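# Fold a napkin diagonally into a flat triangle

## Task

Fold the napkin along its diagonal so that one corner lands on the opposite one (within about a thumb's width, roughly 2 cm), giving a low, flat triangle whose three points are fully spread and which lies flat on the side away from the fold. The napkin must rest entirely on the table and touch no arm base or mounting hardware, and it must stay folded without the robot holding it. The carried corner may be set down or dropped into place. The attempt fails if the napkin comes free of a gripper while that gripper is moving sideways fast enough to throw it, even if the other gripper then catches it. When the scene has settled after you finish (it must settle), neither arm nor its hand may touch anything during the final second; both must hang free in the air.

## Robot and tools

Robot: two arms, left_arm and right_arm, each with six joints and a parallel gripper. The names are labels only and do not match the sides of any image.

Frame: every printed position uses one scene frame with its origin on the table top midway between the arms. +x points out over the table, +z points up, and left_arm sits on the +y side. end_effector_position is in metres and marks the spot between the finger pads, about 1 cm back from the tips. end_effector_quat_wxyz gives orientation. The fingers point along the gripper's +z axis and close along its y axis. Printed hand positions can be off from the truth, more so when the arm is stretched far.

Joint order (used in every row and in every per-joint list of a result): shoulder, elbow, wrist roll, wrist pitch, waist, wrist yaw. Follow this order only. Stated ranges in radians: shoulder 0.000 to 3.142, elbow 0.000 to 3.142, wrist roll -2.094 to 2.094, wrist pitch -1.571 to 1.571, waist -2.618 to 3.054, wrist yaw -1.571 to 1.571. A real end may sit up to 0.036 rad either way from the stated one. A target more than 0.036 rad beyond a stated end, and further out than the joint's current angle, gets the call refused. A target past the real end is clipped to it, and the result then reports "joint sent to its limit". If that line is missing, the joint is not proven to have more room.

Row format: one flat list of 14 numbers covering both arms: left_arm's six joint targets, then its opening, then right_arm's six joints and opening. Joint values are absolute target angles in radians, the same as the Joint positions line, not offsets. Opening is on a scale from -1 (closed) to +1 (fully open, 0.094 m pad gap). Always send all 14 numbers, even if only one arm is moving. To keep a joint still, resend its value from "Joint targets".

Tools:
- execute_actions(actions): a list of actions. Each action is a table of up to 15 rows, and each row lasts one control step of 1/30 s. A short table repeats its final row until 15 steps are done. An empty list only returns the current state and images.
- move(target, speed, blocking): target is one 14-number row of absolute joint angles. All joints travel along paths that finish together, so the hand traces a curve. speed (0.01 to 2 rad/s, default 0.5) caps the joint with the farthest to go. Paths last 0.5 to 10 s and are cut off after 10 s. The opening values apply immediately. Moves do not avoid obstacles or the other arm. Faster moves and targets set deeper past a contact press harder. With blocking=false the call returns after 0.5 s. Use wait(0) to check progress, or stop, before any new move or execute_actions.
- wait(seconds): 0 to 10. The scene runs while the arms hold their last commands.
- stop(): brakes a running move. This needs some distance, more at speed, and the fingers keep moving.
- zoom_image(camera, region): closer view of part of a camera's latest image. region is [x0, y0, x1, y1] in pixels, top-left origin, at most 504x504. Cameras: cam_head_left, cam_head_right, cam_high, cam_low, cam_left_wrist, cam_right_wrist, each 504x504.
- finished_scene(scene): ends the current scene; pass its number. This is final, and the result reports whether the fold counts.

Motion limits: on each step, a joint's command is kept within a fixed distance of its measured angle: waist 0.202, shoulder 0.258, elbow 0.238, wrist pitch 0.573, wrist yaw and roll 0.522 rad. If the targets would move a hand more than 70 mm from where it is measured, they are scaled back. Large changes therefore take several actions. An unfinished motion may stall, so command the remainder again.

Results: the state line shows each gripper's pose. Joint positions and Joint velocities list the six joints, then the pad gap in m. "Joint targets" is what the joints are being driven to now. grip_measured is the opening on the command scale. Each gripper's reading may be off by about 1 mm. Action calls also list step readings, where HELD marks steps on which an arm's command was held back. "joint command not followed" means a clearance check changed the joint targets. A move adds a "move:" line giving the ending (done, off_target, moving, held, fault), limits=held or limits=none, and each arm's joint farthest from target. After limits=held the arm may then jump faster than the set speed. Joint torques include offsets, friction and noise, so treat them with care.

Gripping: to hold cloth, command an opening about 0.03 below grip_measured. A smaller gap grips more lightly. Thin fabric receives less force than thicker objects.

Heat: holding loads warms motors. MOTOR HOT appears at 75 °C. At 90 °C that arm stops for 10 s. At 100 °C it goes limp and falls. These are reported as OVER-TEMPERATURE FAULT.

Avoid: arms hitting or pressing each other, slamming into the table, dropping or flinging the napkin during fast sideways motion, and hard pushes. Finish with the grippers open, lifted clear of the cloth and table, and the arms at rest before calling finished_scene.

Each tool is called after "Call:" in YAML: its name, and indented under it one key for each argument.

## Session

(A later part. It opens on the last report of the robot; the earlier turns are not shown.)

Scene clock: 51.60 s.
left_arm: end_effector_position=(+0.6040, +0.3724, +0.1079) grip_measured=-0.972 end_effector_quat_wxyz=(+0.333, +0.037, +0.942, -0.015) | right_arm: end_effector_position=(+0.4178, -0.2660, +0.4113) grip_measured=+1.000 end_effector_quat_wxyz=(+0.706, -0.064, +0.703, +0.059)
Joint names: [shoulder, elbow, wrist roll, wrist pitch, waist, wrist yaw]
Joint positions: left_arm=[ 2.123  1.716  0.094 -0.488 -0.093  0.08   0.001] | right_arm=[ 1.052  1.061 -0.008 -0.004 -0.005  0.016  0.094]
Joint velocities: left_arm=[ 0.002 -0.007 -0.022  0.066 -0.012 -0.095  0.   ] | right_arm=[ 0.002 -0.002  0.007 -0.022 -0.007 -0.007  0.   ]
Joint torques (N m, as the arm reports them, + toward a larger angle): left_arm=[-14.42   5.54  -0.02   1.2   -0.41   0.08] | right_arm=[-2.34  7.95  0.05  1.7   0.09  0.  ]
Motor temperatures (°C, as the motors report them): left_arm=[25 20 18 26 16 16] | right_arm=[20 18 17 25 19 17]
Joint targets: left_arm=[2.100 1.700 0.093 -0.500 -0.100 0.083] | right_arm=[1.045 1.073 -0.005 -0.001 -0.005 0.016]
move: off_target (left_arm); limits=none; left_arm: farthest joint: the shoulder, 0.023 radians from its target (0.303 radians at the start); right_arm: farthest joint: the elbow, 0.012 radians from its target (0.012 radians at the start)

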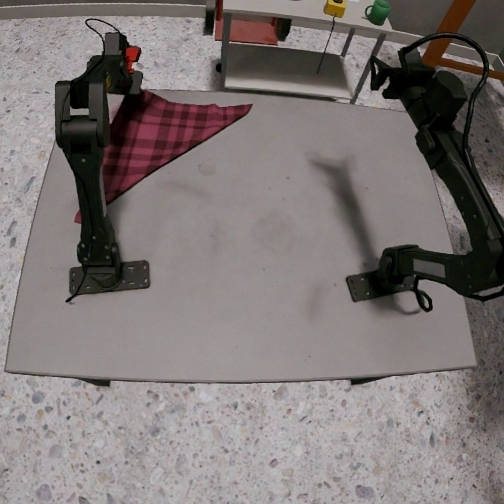

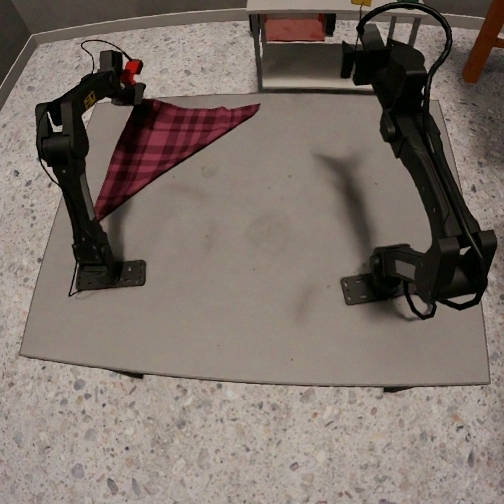

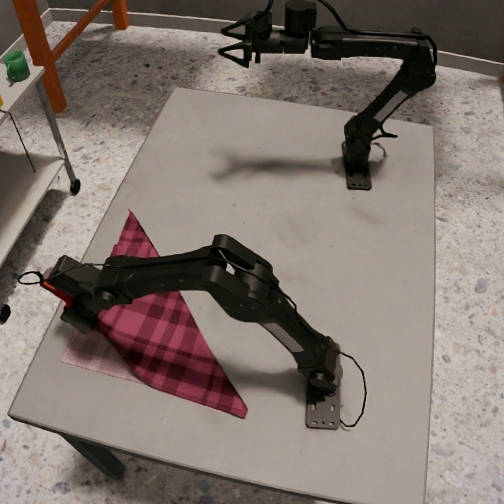

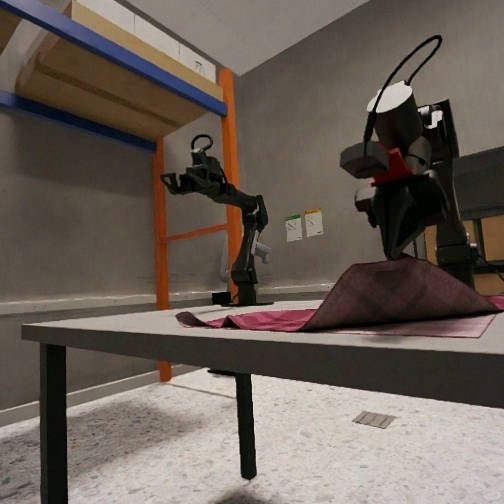

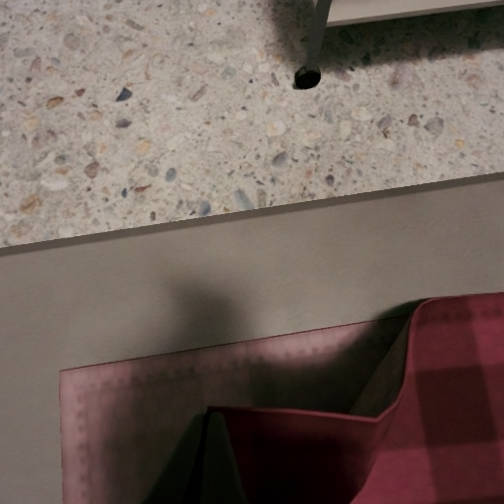

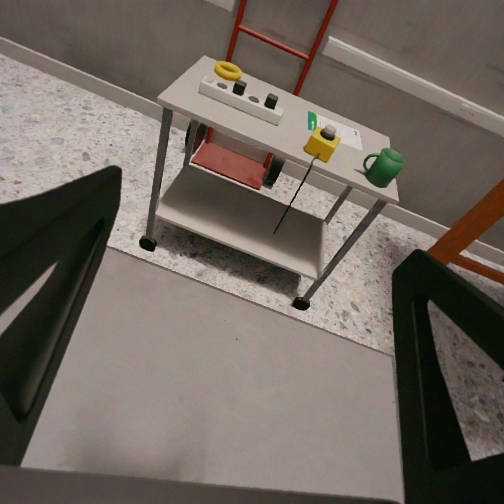

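Grasped. Unfold and refold.

Call:
move:
  target: [1.33,1.15,0.093,-0.58,-0.42,0.083,-1,1.045,1.073,-0.005,-0.001,-0.005,0.016,1]
  speed: 0.3

Call:
move:
  target: [1.36,1.07,0.093,-0.58,-1.0,0.083,-1,1.045,1.073,-0.005,-0.001,-0.005,0.016,1]
  speed: 0.25

Call:
move:
  target: [1.44,1.11,0.093,-0.58,-0.42,0.083,-1,1.045,1.073,-0.005,-0.001,-0.005,0.016,1]
  speed: 0.25

Call:
move:
  target: [2.05,1.47,0.093,-0.42,-0.08,0.083,-1,1.045,1.073,-0.005,-0.001,-0.005,0.016,1]
  speed: 0.25

Scene clock: 60.13 s.
left_arm: end_effector_position=(+0.4180, +0.2409, +0.2180) grip_measured=-0.972 end_effector_quat_wxyz=(+0.389, +0.184, +0.900, -0.072) | right_arm: end_effector_position=(+0.4178, -0.2660, +0.4113) grip_measured=+1.000 end_effector_quat_wxyz=(+0.706, -0.064, +0.703, +0.059)
Joint names: [shoulder, elbow, wrist roll, wrist pitch, waist, wrist yaw]
Joint positions: left_arm=[ 1.354  1.164  0.094 -0.571 -0.413  0.08   0.001] | right_arm=[ 1.052  1.061 -0.008 -0.004 -0.005  0.016  0.094]
Joint velocities: left_arm=[-0.012 -0.012 -0.007 -0.007 -0.012 -0.022  0.   ] | right_arm=[-0.002 -0.017 -0.066 -0.051  0.002  0.037  0.   ]
Joint torques (N m, as the arm reports them, + toward a larger angle): left_arm=[-7.51  5.5  -0.02  1.41 -0.78  0.06] | right_arm=[-2.32  7.94  0.03  1.66  0.08 -0.01]
Motor temperatures (°C, as the motors report them): left_arm=[25 20 18 26 16 16] | right_arm=[20 18 17 25 19 17]
Joint targets: left_arm=[1.330 1.150 0.093 -0.580 -0.420 0.083] | right_arm=[1.045 1.073 -0.005 -0.001 -0.005 0.016]
move: off_target (left_arm); limits=none; left_arm: farthest joint: the shoulder, 0.024 radians from its target (0.793 radians at the start); right_arm: farthest joint: the elbow, 0.012 radians from its target (0.012 radians at the start)

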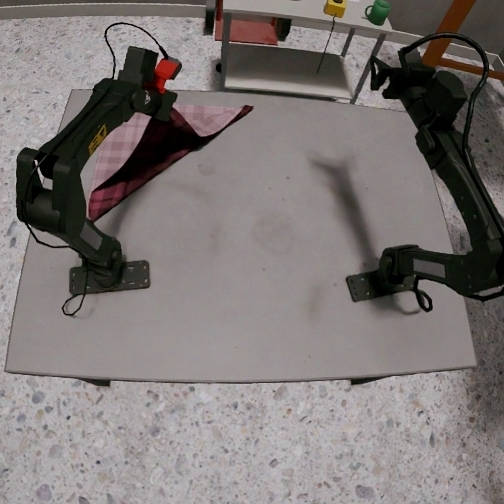

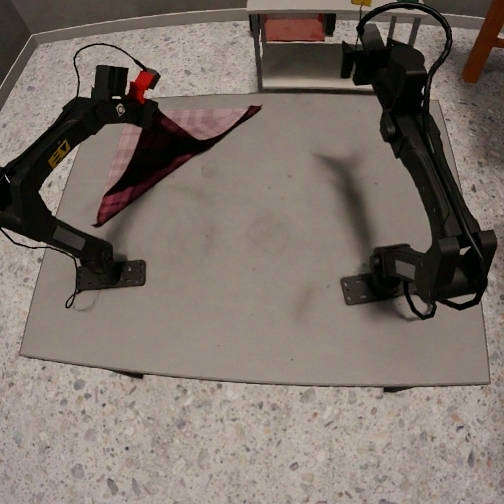

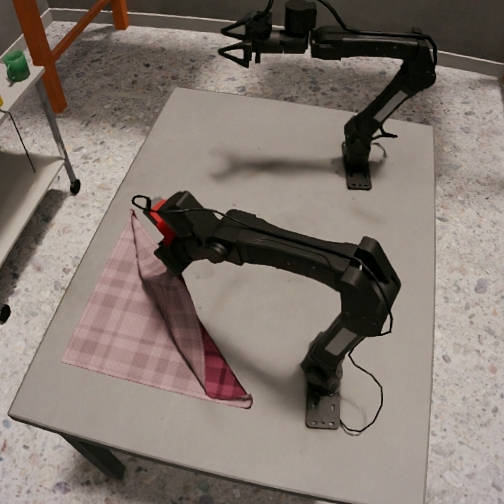

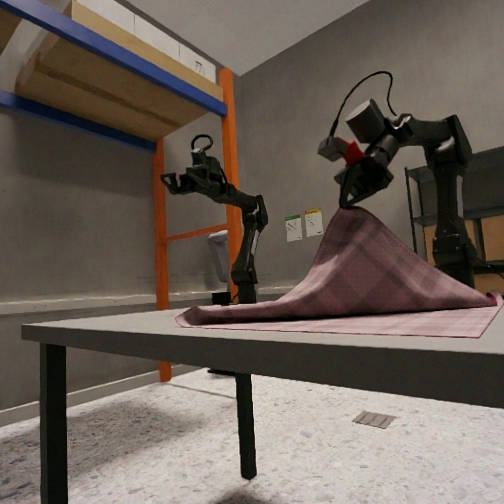

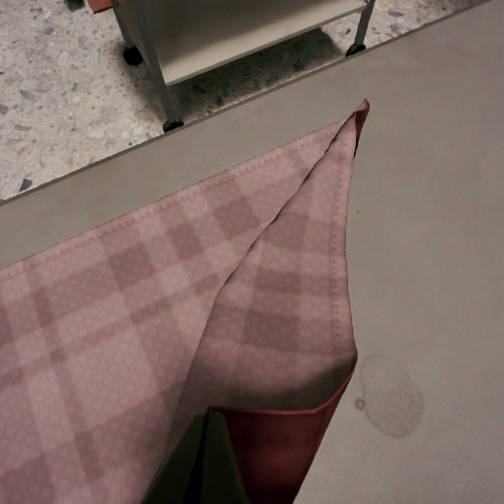

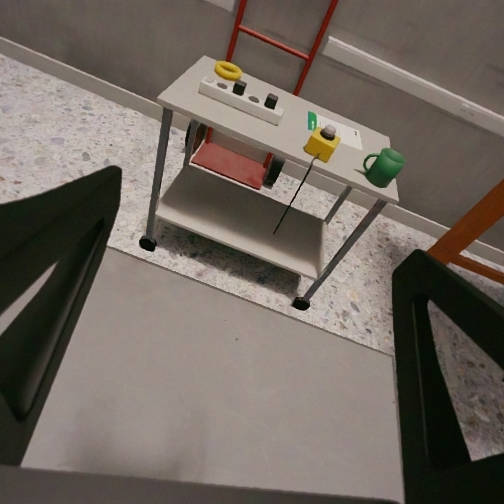

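Scene clock: 62.80 s.
left_arm: end_effector_position=(+0.2808, +0.0651, +0.1835) grip_measured=-0.972 end_effector_quat_wxyz=(+0.316, +0.440, +0.824, -0.167) | right_arm: end_effector_position=(+0.4178, -0.2660, +0.4113) grip_measured=+1.000 end_effector_quat_wxyz=(+0.706, -0.064, +0.703, +0.059)
Joint names: [shoulder, elbow, wrist roll, wrist pitch, waist, wrist yaw]
Joint positions: left_arm=[ 1.354  1.083  0.094 -0.571 -0.994  0.079  0.001] | right_arm=[ 1.052  1.061 -0.008 -0.004 -0.005  0.016  0.094]
Joint velocities: left_arm=[-0.012  0.002 -0.081  0.022  0.007  0.051 -0.001] | right_arm=[-0.007 -0.017 -0.007 -0.007 -0.002  0.051  0.   ]
Joint torques (N m, as the arm reports them, + toward a larger angle): left_arm=[-4.62  5.76 -0.03  1.37 -0.54  0.1 ] | right_arm=[-2.49  7.95  0.03  1.67 -0.02  0.  ]
Motor temperatures (°C, as the motors report them): left_arm=[25 20 18 26 16 16] | right_arm=[20 18 17 25 19 17]
Joint targets: left_arm=[1.360 1.070 0.093 -0.580 -1.000 0.083] | right_arm=[1.045 1.073 -0.005 -0.001 -0.005 0.016]
move: done; limits=none; left_arm: farthest joint: the elbow, 0.013 radians from its target (0.094 radians at the start); right_arm: farthest joint: the elbow, 0.012 radians from its target (0.012 radians at the start)

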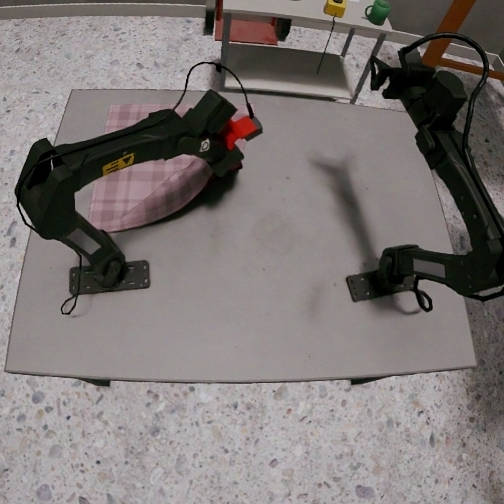

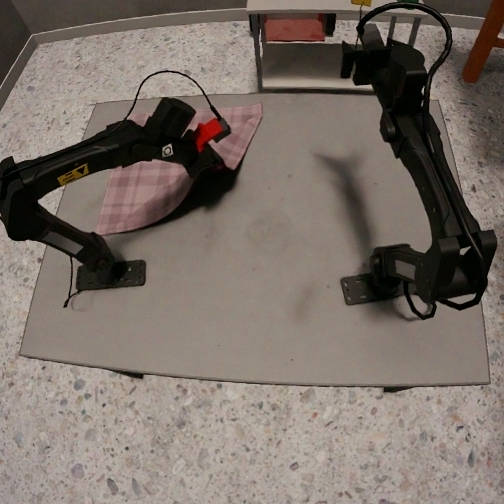

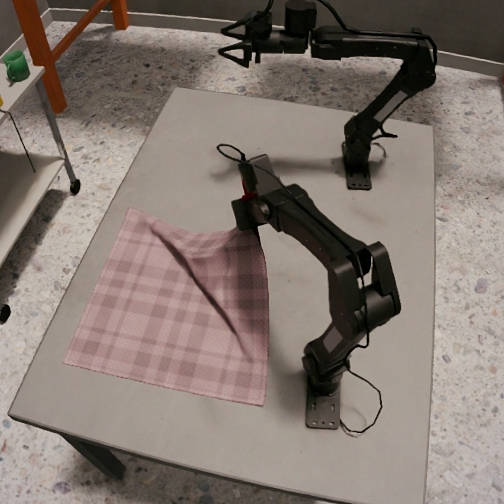

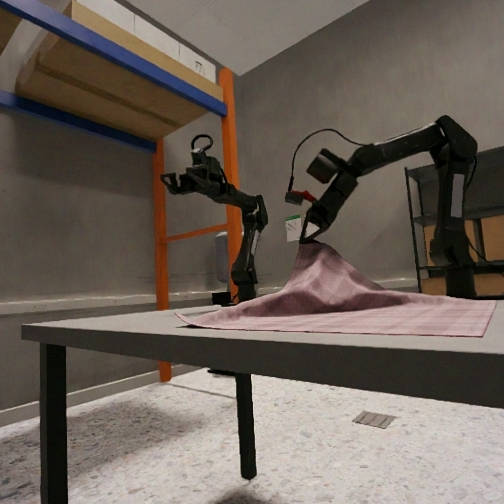

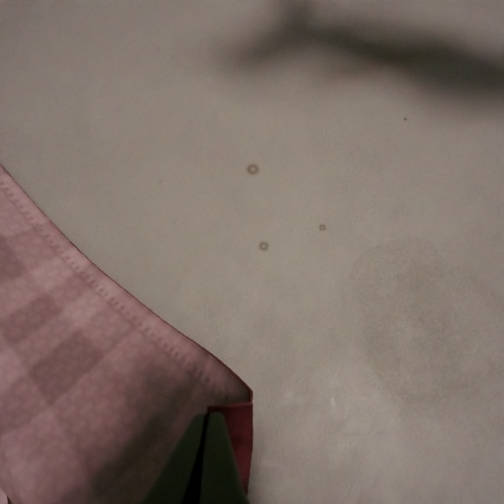

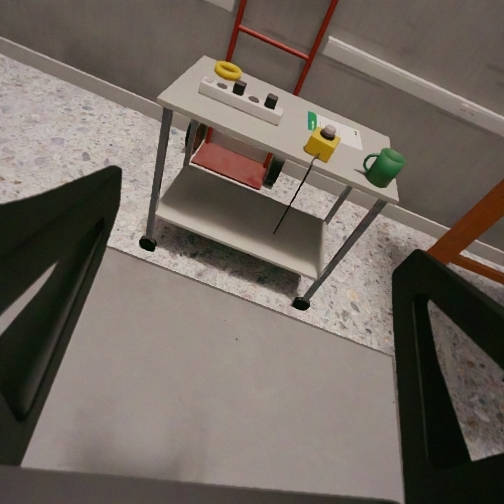

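Scene clock: 65.43 s.
left_arm: end_effector_position=(+0.4063, +0.2394, +0.1571) grip_measured=-0.972 end_effector_quat_wxyz=(+0.316, +0.192, +0.926, -0.069) | right_arm: end_effector_position=(+0.4178, -0.2660, +0.4113) grip_measured=+1.000 end_effector_quat_wxyz=(+0.706, -0.064, +0.703, +0.059)
Joint names: [shoulder, elbow, wrist roll, wrist pitch, waist, wrist yaw]
Joint positions: left_arm=[ 1.427  1.083  0.094 -0.571 -0.425  0.079  0.001] | right_arm=[ 1.052  1.061 -0.008 -0.004 -0.005  0.016  0.094]
Joint velocities: left_arm=[-0.002 -0.007 -0.081 -0.007 -0.007 -0.007 -0.   ] | right_arm=[-0.007 -0.017 -0.037 -0.022 -0.017  0.022  0.   ]
Joint torques (N m, as the arm reports them, + toward a larger angle): left_arm=[-5.11  8.93 -0.02  1.23  0.45  0.12] | right_arm=[-2.45  7.94  0.02  1.68 -0.07  0.02]
Motor temperatures (°C, as the motors report them): left_arm=[24 20 18 27 16 16] | right_arm=[20 18 17 25 19 17]
Joint targets: left_arm=[1.440 1.110 0.093 -0.580 -0.420 0.083] | right_arm=[1.045 1.073 -0.005 -0.001 -0.005 0.016]
move: off_target (left_arm); limits=none; left_arm: farthest joint: the elbow, 0.027 radians from its target (0.027 radians at the start); right_arm: farthest joint: the elbow, 0.012 radians from its target (0.012 radians at the start)

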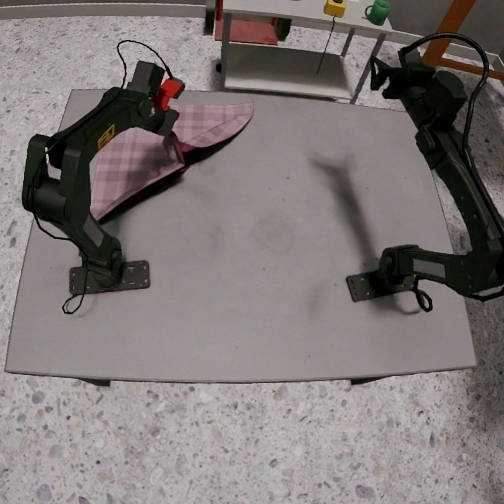

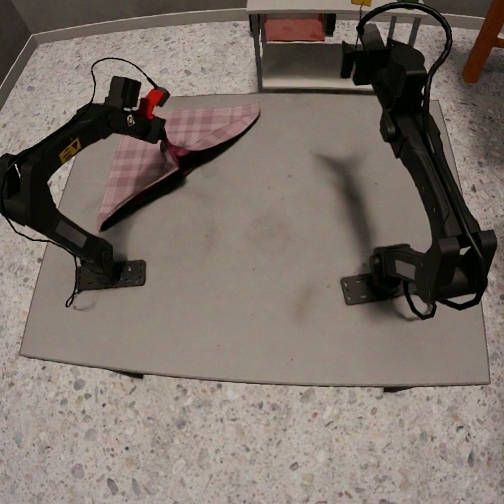

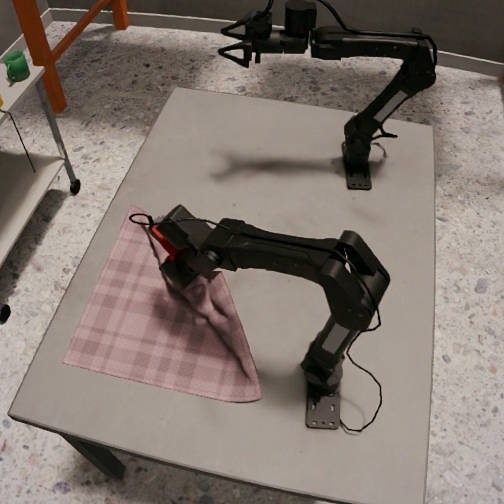

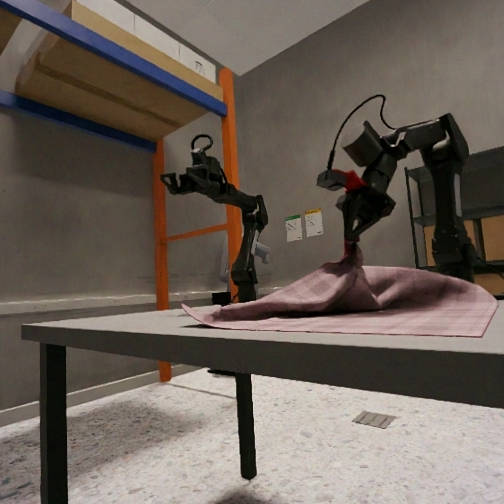

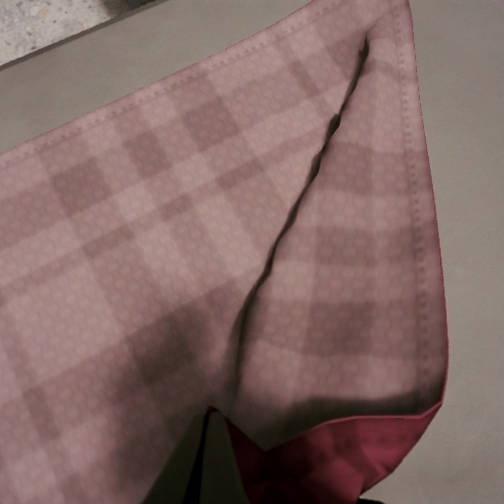

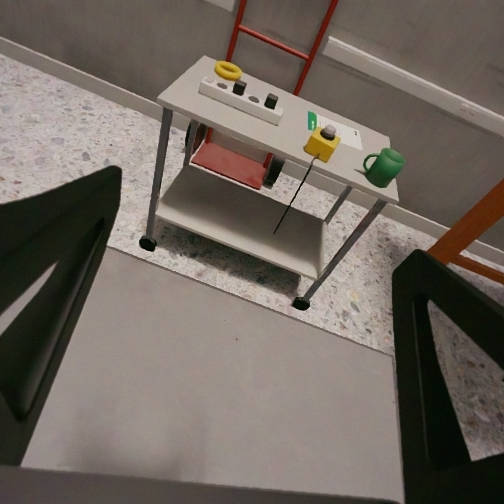

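Scene clock: 68.30 s.
left_arm: end_effector_position=(+0.5431, +0.3744, +0.0509) grip_measured=-0.972 end_effector_quat_wxyz=(+0.264, +0.030, +0.964, -0.019) | right_arm: end_effector_position=(+0.4178, -0.2660, +0.4113) grip_measured=+1.000 end_effector_quat_wxyz=(+0.706, -0.064, +0.703, +0.059)
Joint names: [shoulder, elbow, wrist roll, wrist pitch, waist, wrist yaw]
Joint positions: left_arm=[ 2.042  1.44   0.094 -0.438 -0.084  0.079  0.001] | right_arm=[ 1.052  1.061 -0.008 -0.004 -0.005  0.016  0.094]
Joint velocities: left_arm=[-0.012  0.012 -0.007 -0.022 -0.002  0.051  0.   ] | right_arm=[-0.027 -0.012  0.037 -0.022  0.017 -0.051  0.   ]
Joint torques (N m, as the arm reports them, + toward a larger angle): left_arm=[-10.8    8.36  -0.05   1.33   0.27   0.04] | right_arm=[-2.46  7.97  0.01  1.68  0.    0.01]
Motor temperatures (°C, as the motors report them): left_arm=[24 21 18 27 16 16] | right_arm=[20 18 17 25 19 17]
Joint targets: left_arm=[2.050 1.470 0.093 -0.420 -0.080 0.083] | right_arm=[1.045 1.073 -0.005 -0.001 -0.005 0.016]
move: off_target (left_arm); limits=none; left_arm: farthest joint: the elbow, 0.030 radians from its target (0.387 radians at the start); right_arm: farthest joint: the elbow, 0.012 radians from its target (0.012 radians at the start)

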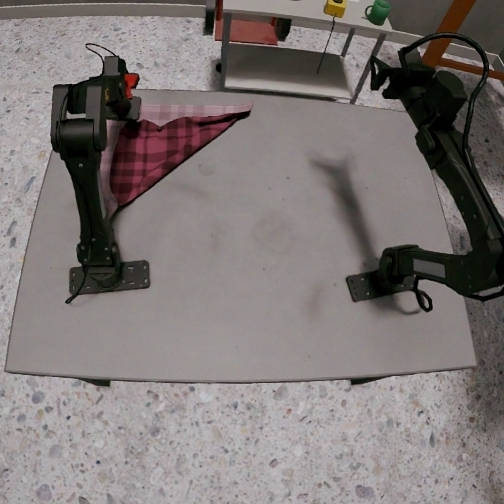

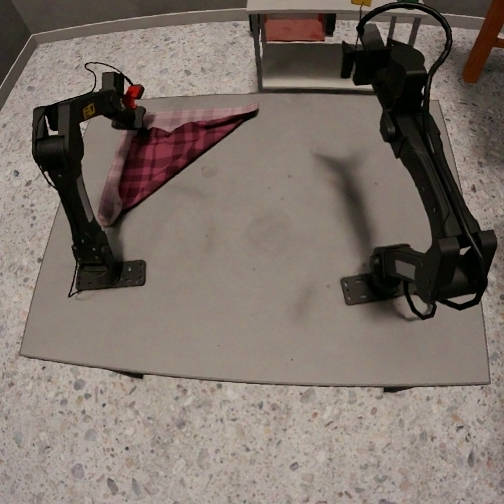

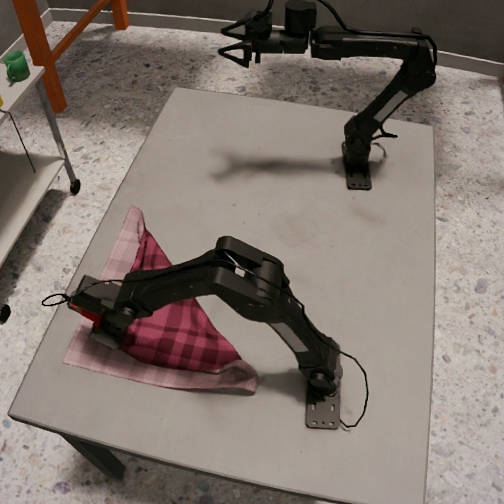

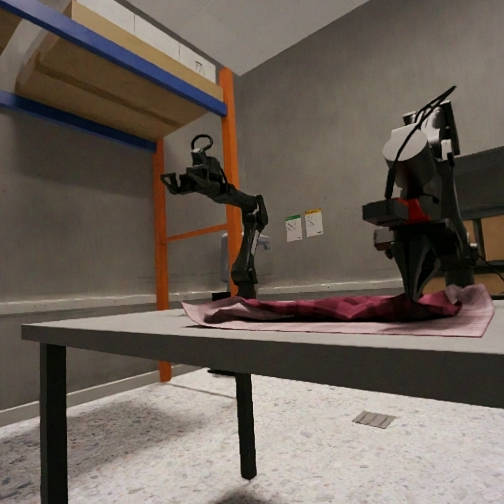

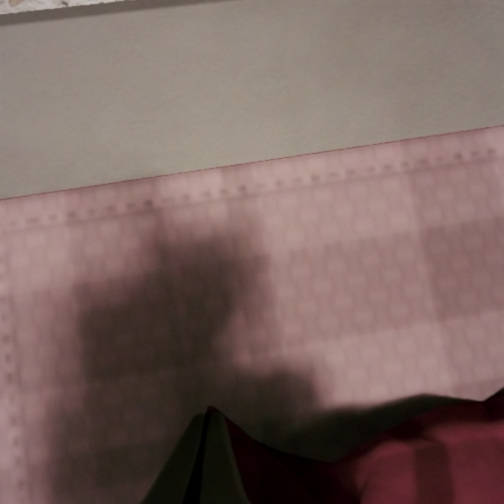

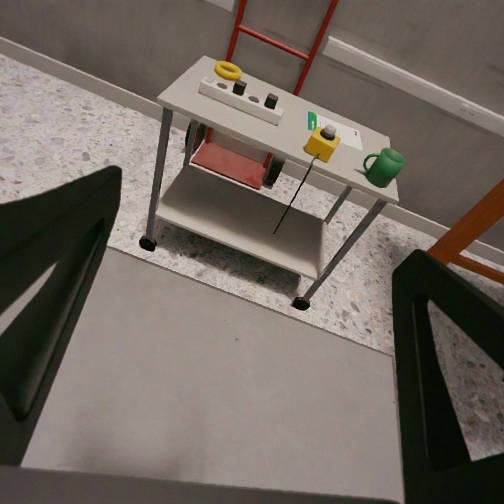

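Pleated; unfold fully this time.

Call:
move:
  target: [1.33,1.15,0.093,-0.58,-0.5,0.083,-1,1.045,1.073,-0.005,-0.001,-0.005,0.016,1]
  speed: 0.3

Call:
move:
  target: [1.62,1.15,0.093,-0.58,-1.3,0.083,-1,1.045,1.073,-0.005,-0.001,-0.005,0.016,1]
  speed: 0.3

Call:
move:
  target: [1.42,1.08,0.093,-0.58,-0.5,0.083,-1,1.045,1.073,-0.005,-0.001,-0.005,0.016,1]
  speed: 0.3

Call:
move:
  target: [2.05,1.47,0.093,-0.42,-0.08,0.083,-1,1.045,1.073,-0.005,-0.001,-0.005,0.016,1]
  speed: 0.25

Scene clock: 79.03 s.
left_arm: end_effector_position=(+0.4074, +0.2110, +0.2196) grip_measured=-0.972 end_effector_quat_wxyz=(+0.388, +0.220, +0.891, -0.088) | right_arm: end_effector_position=(+0.4178, -0.2660, +0.4113) grip_measured=+1.000 end_effector_quat_wxyz=(+0.706, -0.064, +0.703, +0.059)
Joint names: [shoulder, elbow, wrist roll, wrist pitch, waist, wrist yaw]
Joint positions: left_arm=[ 1.352  1.165  0.094 -0.569 -0.494  0.079  0.001] | right_arm=[ 1.052  1.061 -0.008 -0.004 -0.005  0.016  0.094]
Joint velocities: left_arm=[-0.017  0.002 -0.007  0.007 -0.012  0.051 -0.   ] | right_arm=[-0.002 -0.012  0.007 -0.037 -0.002  0.037  0.   ]
Joint torques (N m, as the arm reports them, + toward a larger angle): left_arm=[-7.59  5.69 -0.01  1.35 -0.4   0.12] | right_arm=[-2.39  7.85  0.02  1.67  0.04  0.  ]
Motor temperatures (°C, as the motors report them): left_arm=[24 21 18 27 16 16] | right_arm=[20 18 17 26 19 17]
Joint targets: left_arm=[1.330 1.150 0.093 -0.580 -0.500 0.083] | right_arm=[1.045 1.073 -0.005 -0.001 -0.005 0.016]
move: off_target (left_arm); limits=none; left_arm: farthest joint: the shoulder, 0.022 radians from its target (0.712 radians at the start); right_arm: farthest joint: the elbow, 0.012 radians from its target (0.012 radians at the start)

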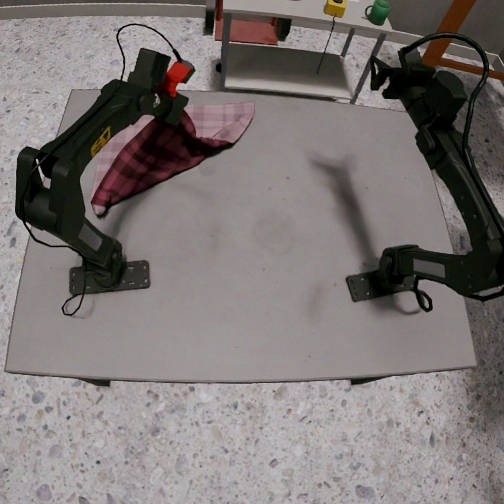

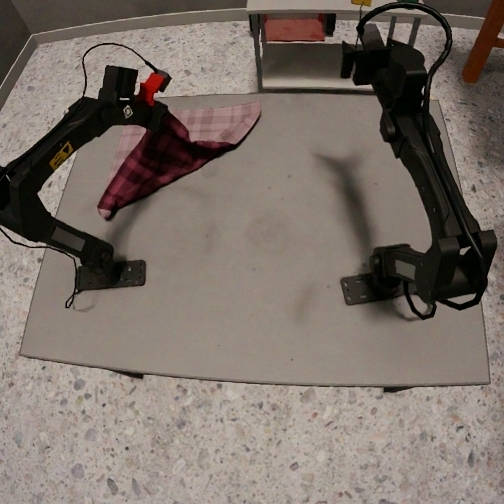

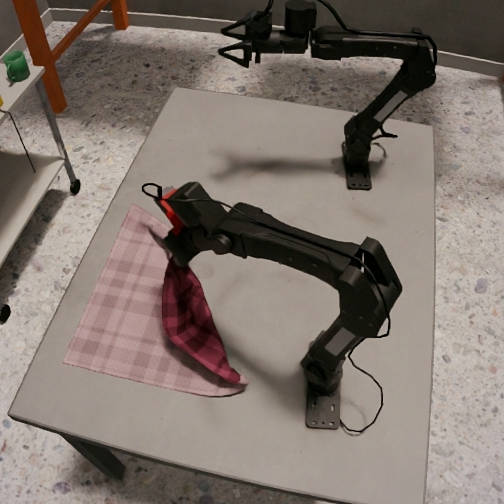

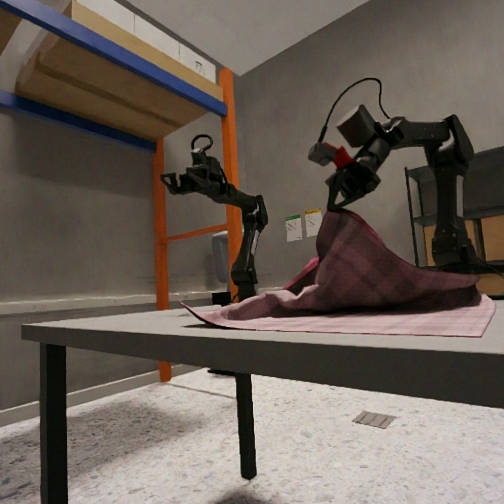

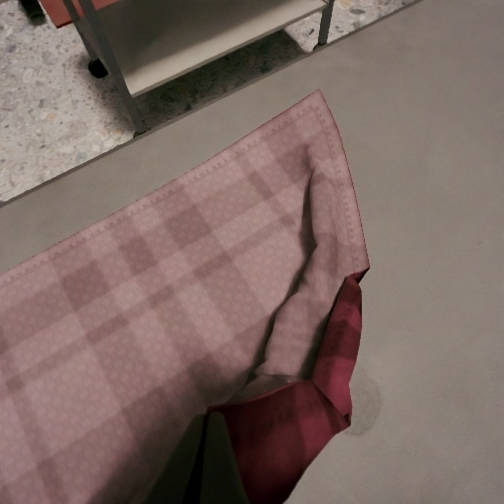

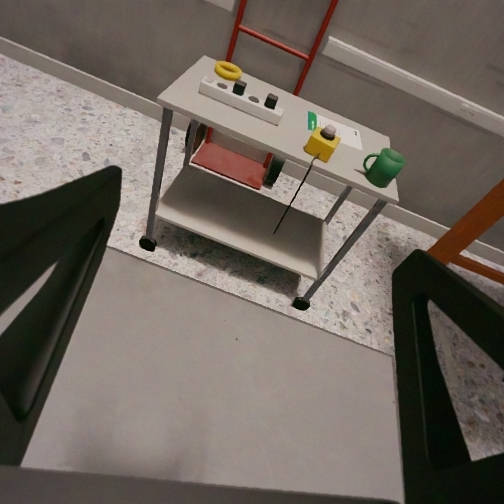

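Scene clock: 82.10 s.
left_arm: end_effector_position=(+0.1930, -0.0178, +0.1207) grip_measured=-0.972 end_effector_quat_wxyz=(+0.217, +0.572, +0.772, -0.172) | right_arm: end_effector_position=(+0.4178, -0.2660, +0.4113) grip_measured=+1.000 end_effector_quat_wxyz=(+0.706, -0.064, +0.703, +0.059)
Joint names: [shoulder, elbow, wrist roll, wrist pitch, waist, wrist yaw]
Joint positions: left_arm=[ 1.609  1.165  0.094 -0.571 -1.296  0.079  0.001] | right_arm=[ 1.052  1.061 -0.008 -0.004 -0.005  0.016  0.094]
Joint velocities: left_arm=[-0.007  0.002 -0.066  0.125  0.002 -0.081  0.001] | right_arm=[-0.002 -0.012  0.007 -0.007 -0.012 -0.007  0.   ]
Joint torques (N m, as the arm reports them, + toward a larger angle): left_arm=[-6.62  5.18 -0.05  0.94 -0.72  0.12] | right_arm=[-2.42  7.85  0.02  1.66  0.03 -0.01]
Motor temperatures (°C, as the motors report them): left_arm=[23 21 18 27 16 16] | right_arm=[20 18 17 26 19 17]
Joint targets: left_arm=[1.620 1.150 0.093 -0.580 -1.300 0.083] | right_arm=[1.045 1.073 -0.005 -0.001 -0.005 0.016]
move: done; limits=none; left_arm: farthest joint: the elbow, 0.015 radians from its target (0.015 radians at the start); right_arm: farthest joint: the elbow, 0.012 radians from its target (0.012 radians at the start)

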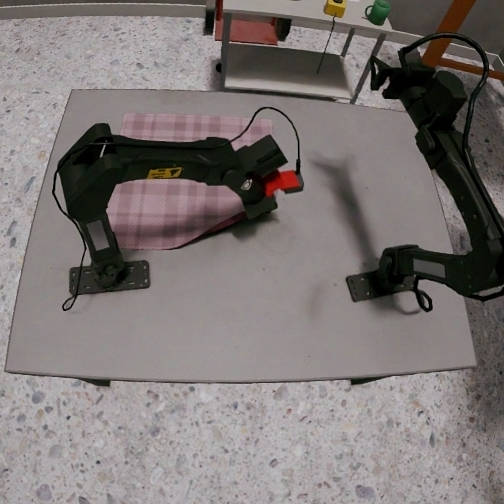

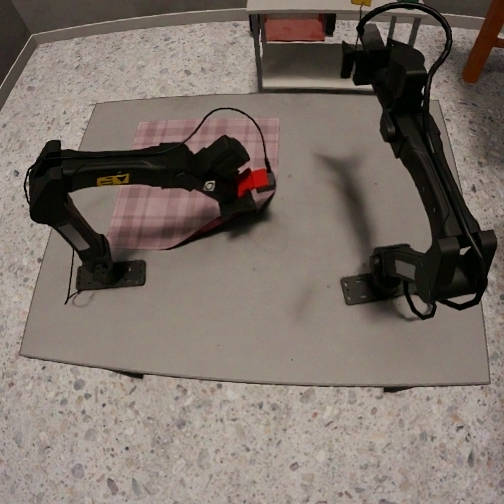

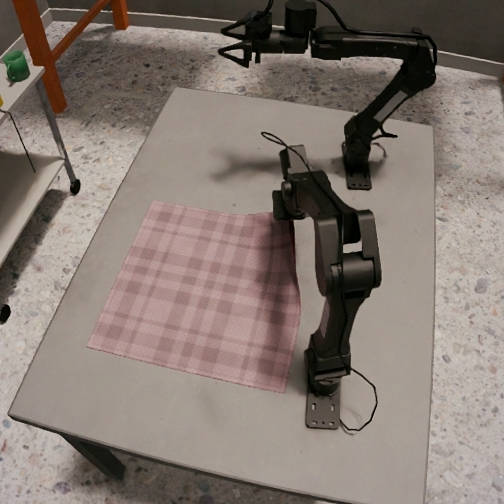

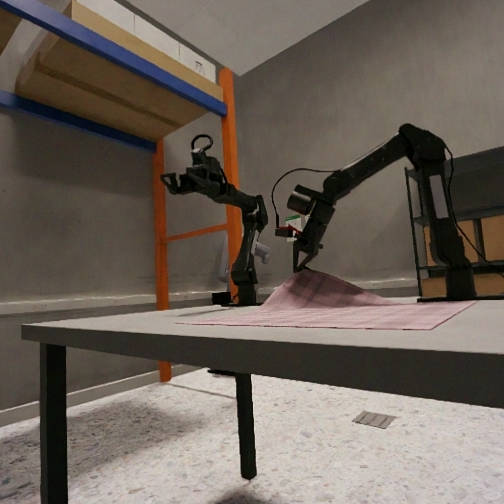

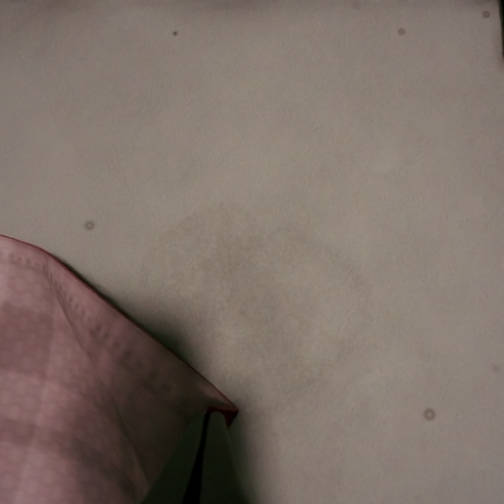

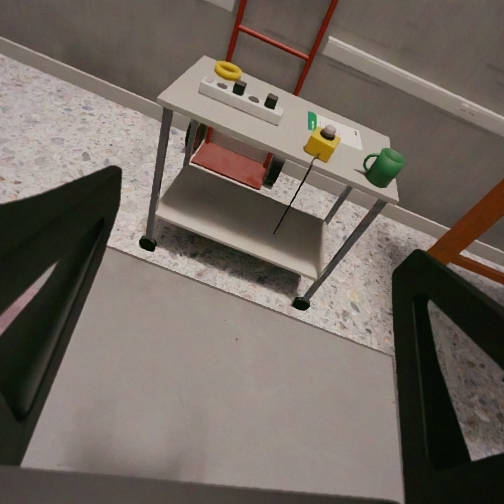

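Scene clock: 85.10 s.
left_arm: end_effector_position=(+0.3987, +0.2098, +0.1544) grip_measured=-0.972 end_effector_quat_wxyz=(+0.310, +0.229, +0.919, -0.080) | right_arm: end_effector_position=(+0.4178, -0.2660, +0.4113) grip_measured=+1.000 end_effector_quat_wxyz=(+0.706, -0.064, +0.703, +0.059)
Joint names: [shoulder, elbow, wrist roll, wrist pitch, waist, wrist yaw]
Joint positions: left_arm=[ 1.447  1.094  0.094 -0.571 -0.505  0.079  0.001] | right_arm=[ 1.052  1.061 -0.008 -0.004 -0.005  0.016  0.094]
Joint velocities: left_arm=[-0.007  0.007 -0.037  0.022  0.017  0.007 -0.   ] | right_arm=[-0.012 -0.002  0.095 -0.037 -0.027 -0.022  0.   ]
Joint torques (N m, as the arm reports them, + toward a larger angle): left_arm=[-8.69  5.39 -0.04  1.19  0.48  0.09] | right_arm=[-2.4   7.89  0.04  1.67  0.03  0.  ]
Motor temperatures (°C, as the motors report them): left_arm=[23 21 18 27 16 16] | right_arm=[20 18 17 26 19 17]
Joint targets: left_arm=[1.420 1.080 0.093 -0.580 -0.500 0.083] | right_arm=[1.045 1.073 -0.005 -0.001 -0.005 0.016]
move: off_target (left_arm); limits=none; left_arm: farthest joint: the shoulder, 0.027 radians from its target (0.189 radians at the start); right_arm: farthest joint: the elbow, 0.012 radians from its target (0.012 radians at the start)

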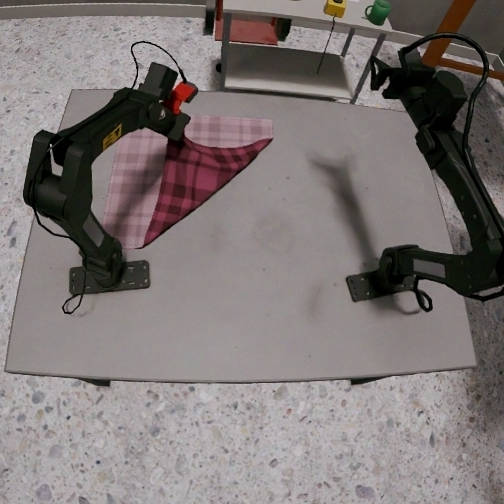

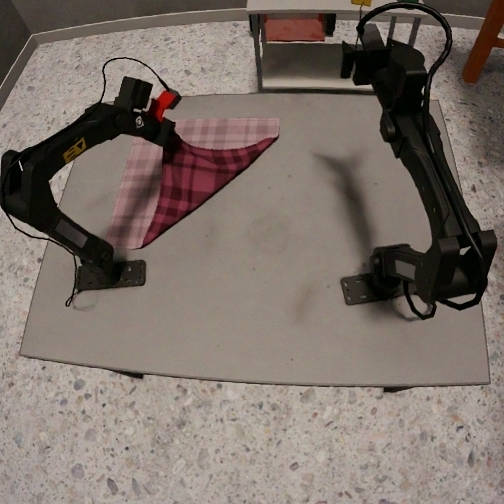

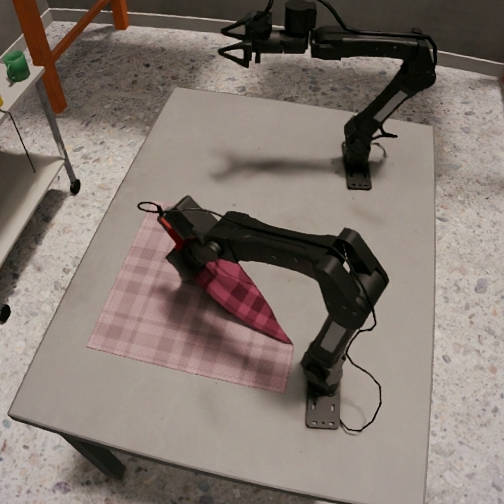

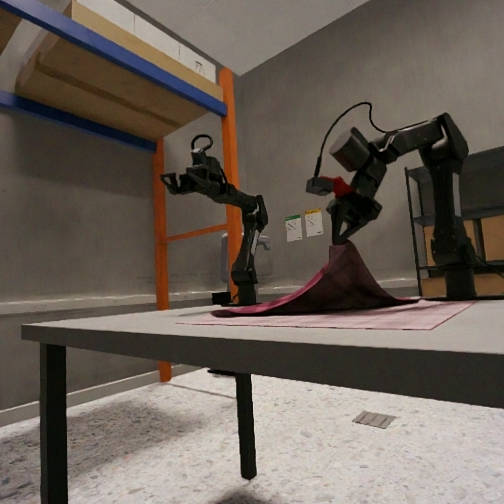

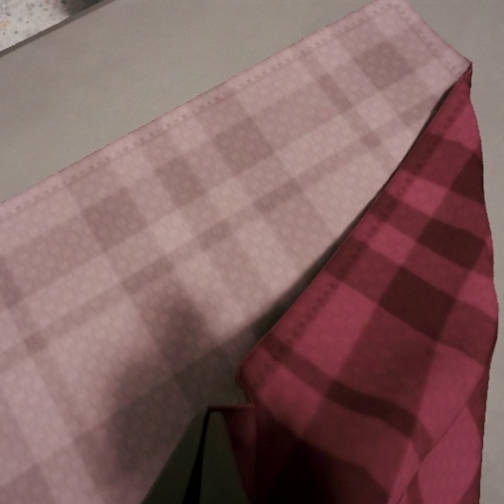

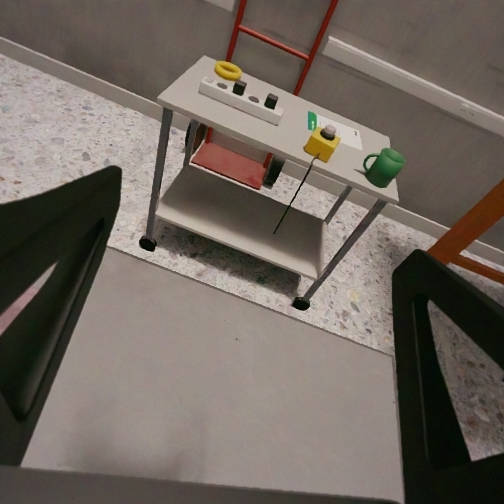

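Scene clock: 88.00 s.
left_arm: end_effector_position=(+0.5430, +0.3751, +0.0507) grip_measured=-0.972 end_effector_quat_wxyz=(+0.264, +0.030, +0.964, -0.019) | right_arm: end_effector_position=(+0.4178, -0.2660, +0.4113) grip_measured=+1.000 end_effector_quat_wxyz=(+0.706, -0.064, +0.703, +0.059)
Joint names: [shoulder, elbow, wrist roll, wrist pitch, waist, wrist yaw]
Joint positions: left_arm=[ 2.042  1.439  0.094 -0.438 -0.083  0.079  0.001] | right_arm=[ 1.052  1.061 -0.008 -0.004 -0.005  0.016  0.094]
Joint velocities: left_arm=[-0.027 -0.002 -0.037  0.051  0.002 -0.007  0.   ] | right_arm=[-0.007 -0.007  0.037  0.066 -0.002  0.007  0.   ]
Joint torques (N m, as the arm reports them, + toward a larger angle): left_arm=[-10.77   8.27  -0.04   1.25   0.2    0.12] | right_arm=[-2.42  7.98  0.04  1.67 -0.01  0.02]
Motor temperatures (°C, as the motors report them): left_arm=[23 21 18 27 16 16] | right_arm=[20 18 17 26 19 17]
Joint targets: left_arm=[2.050 1.470 0.093 -0.420 -0.080 0.083] | right_arm=[1.045 1.073 -0.005 -0.001 -0.005 0.016]
move: off_target (left_arm); limits=none; left_arm: farthest joint: the elbow, 0.031 radians from its target (0.376 radians at the start); right_arm: farthest joint: the elbow, 0.012 radians from its target (0.012 radians at the start)

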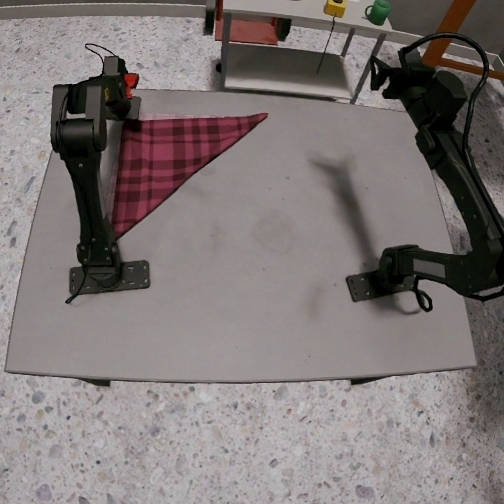

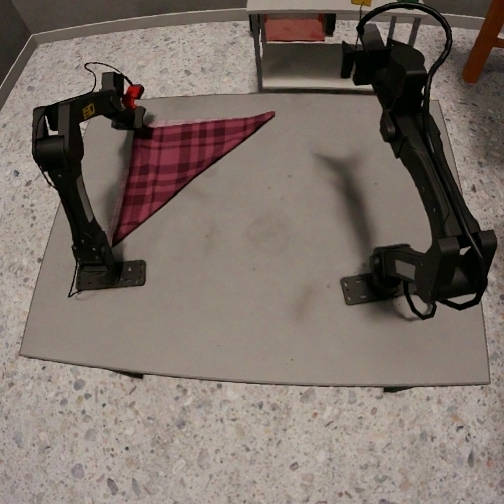

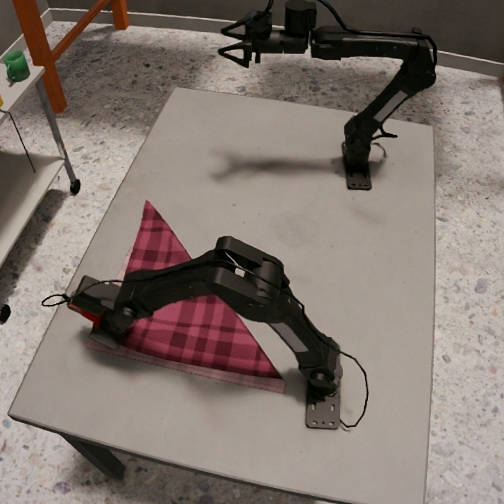

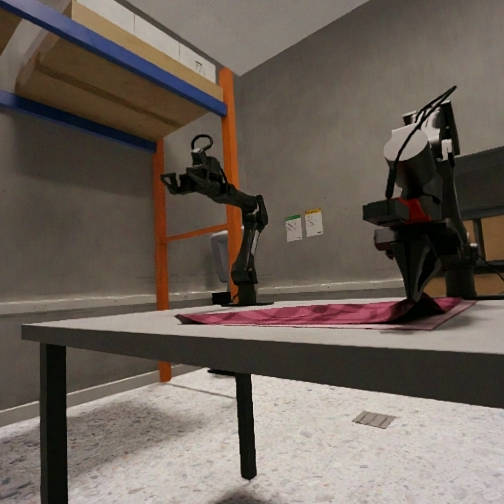

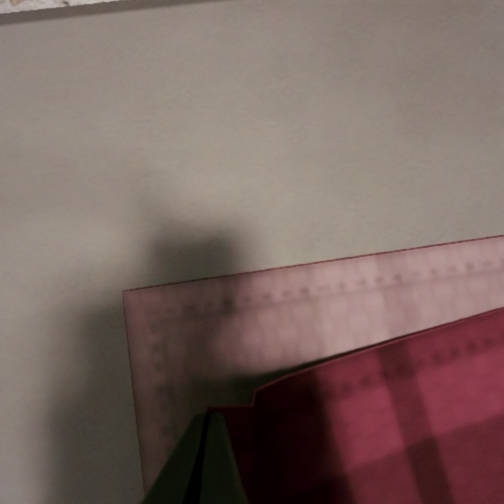

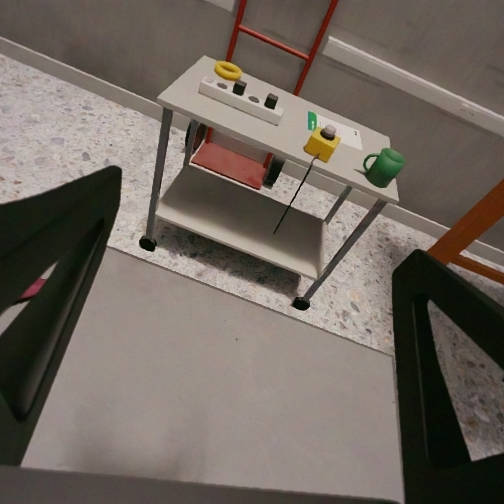

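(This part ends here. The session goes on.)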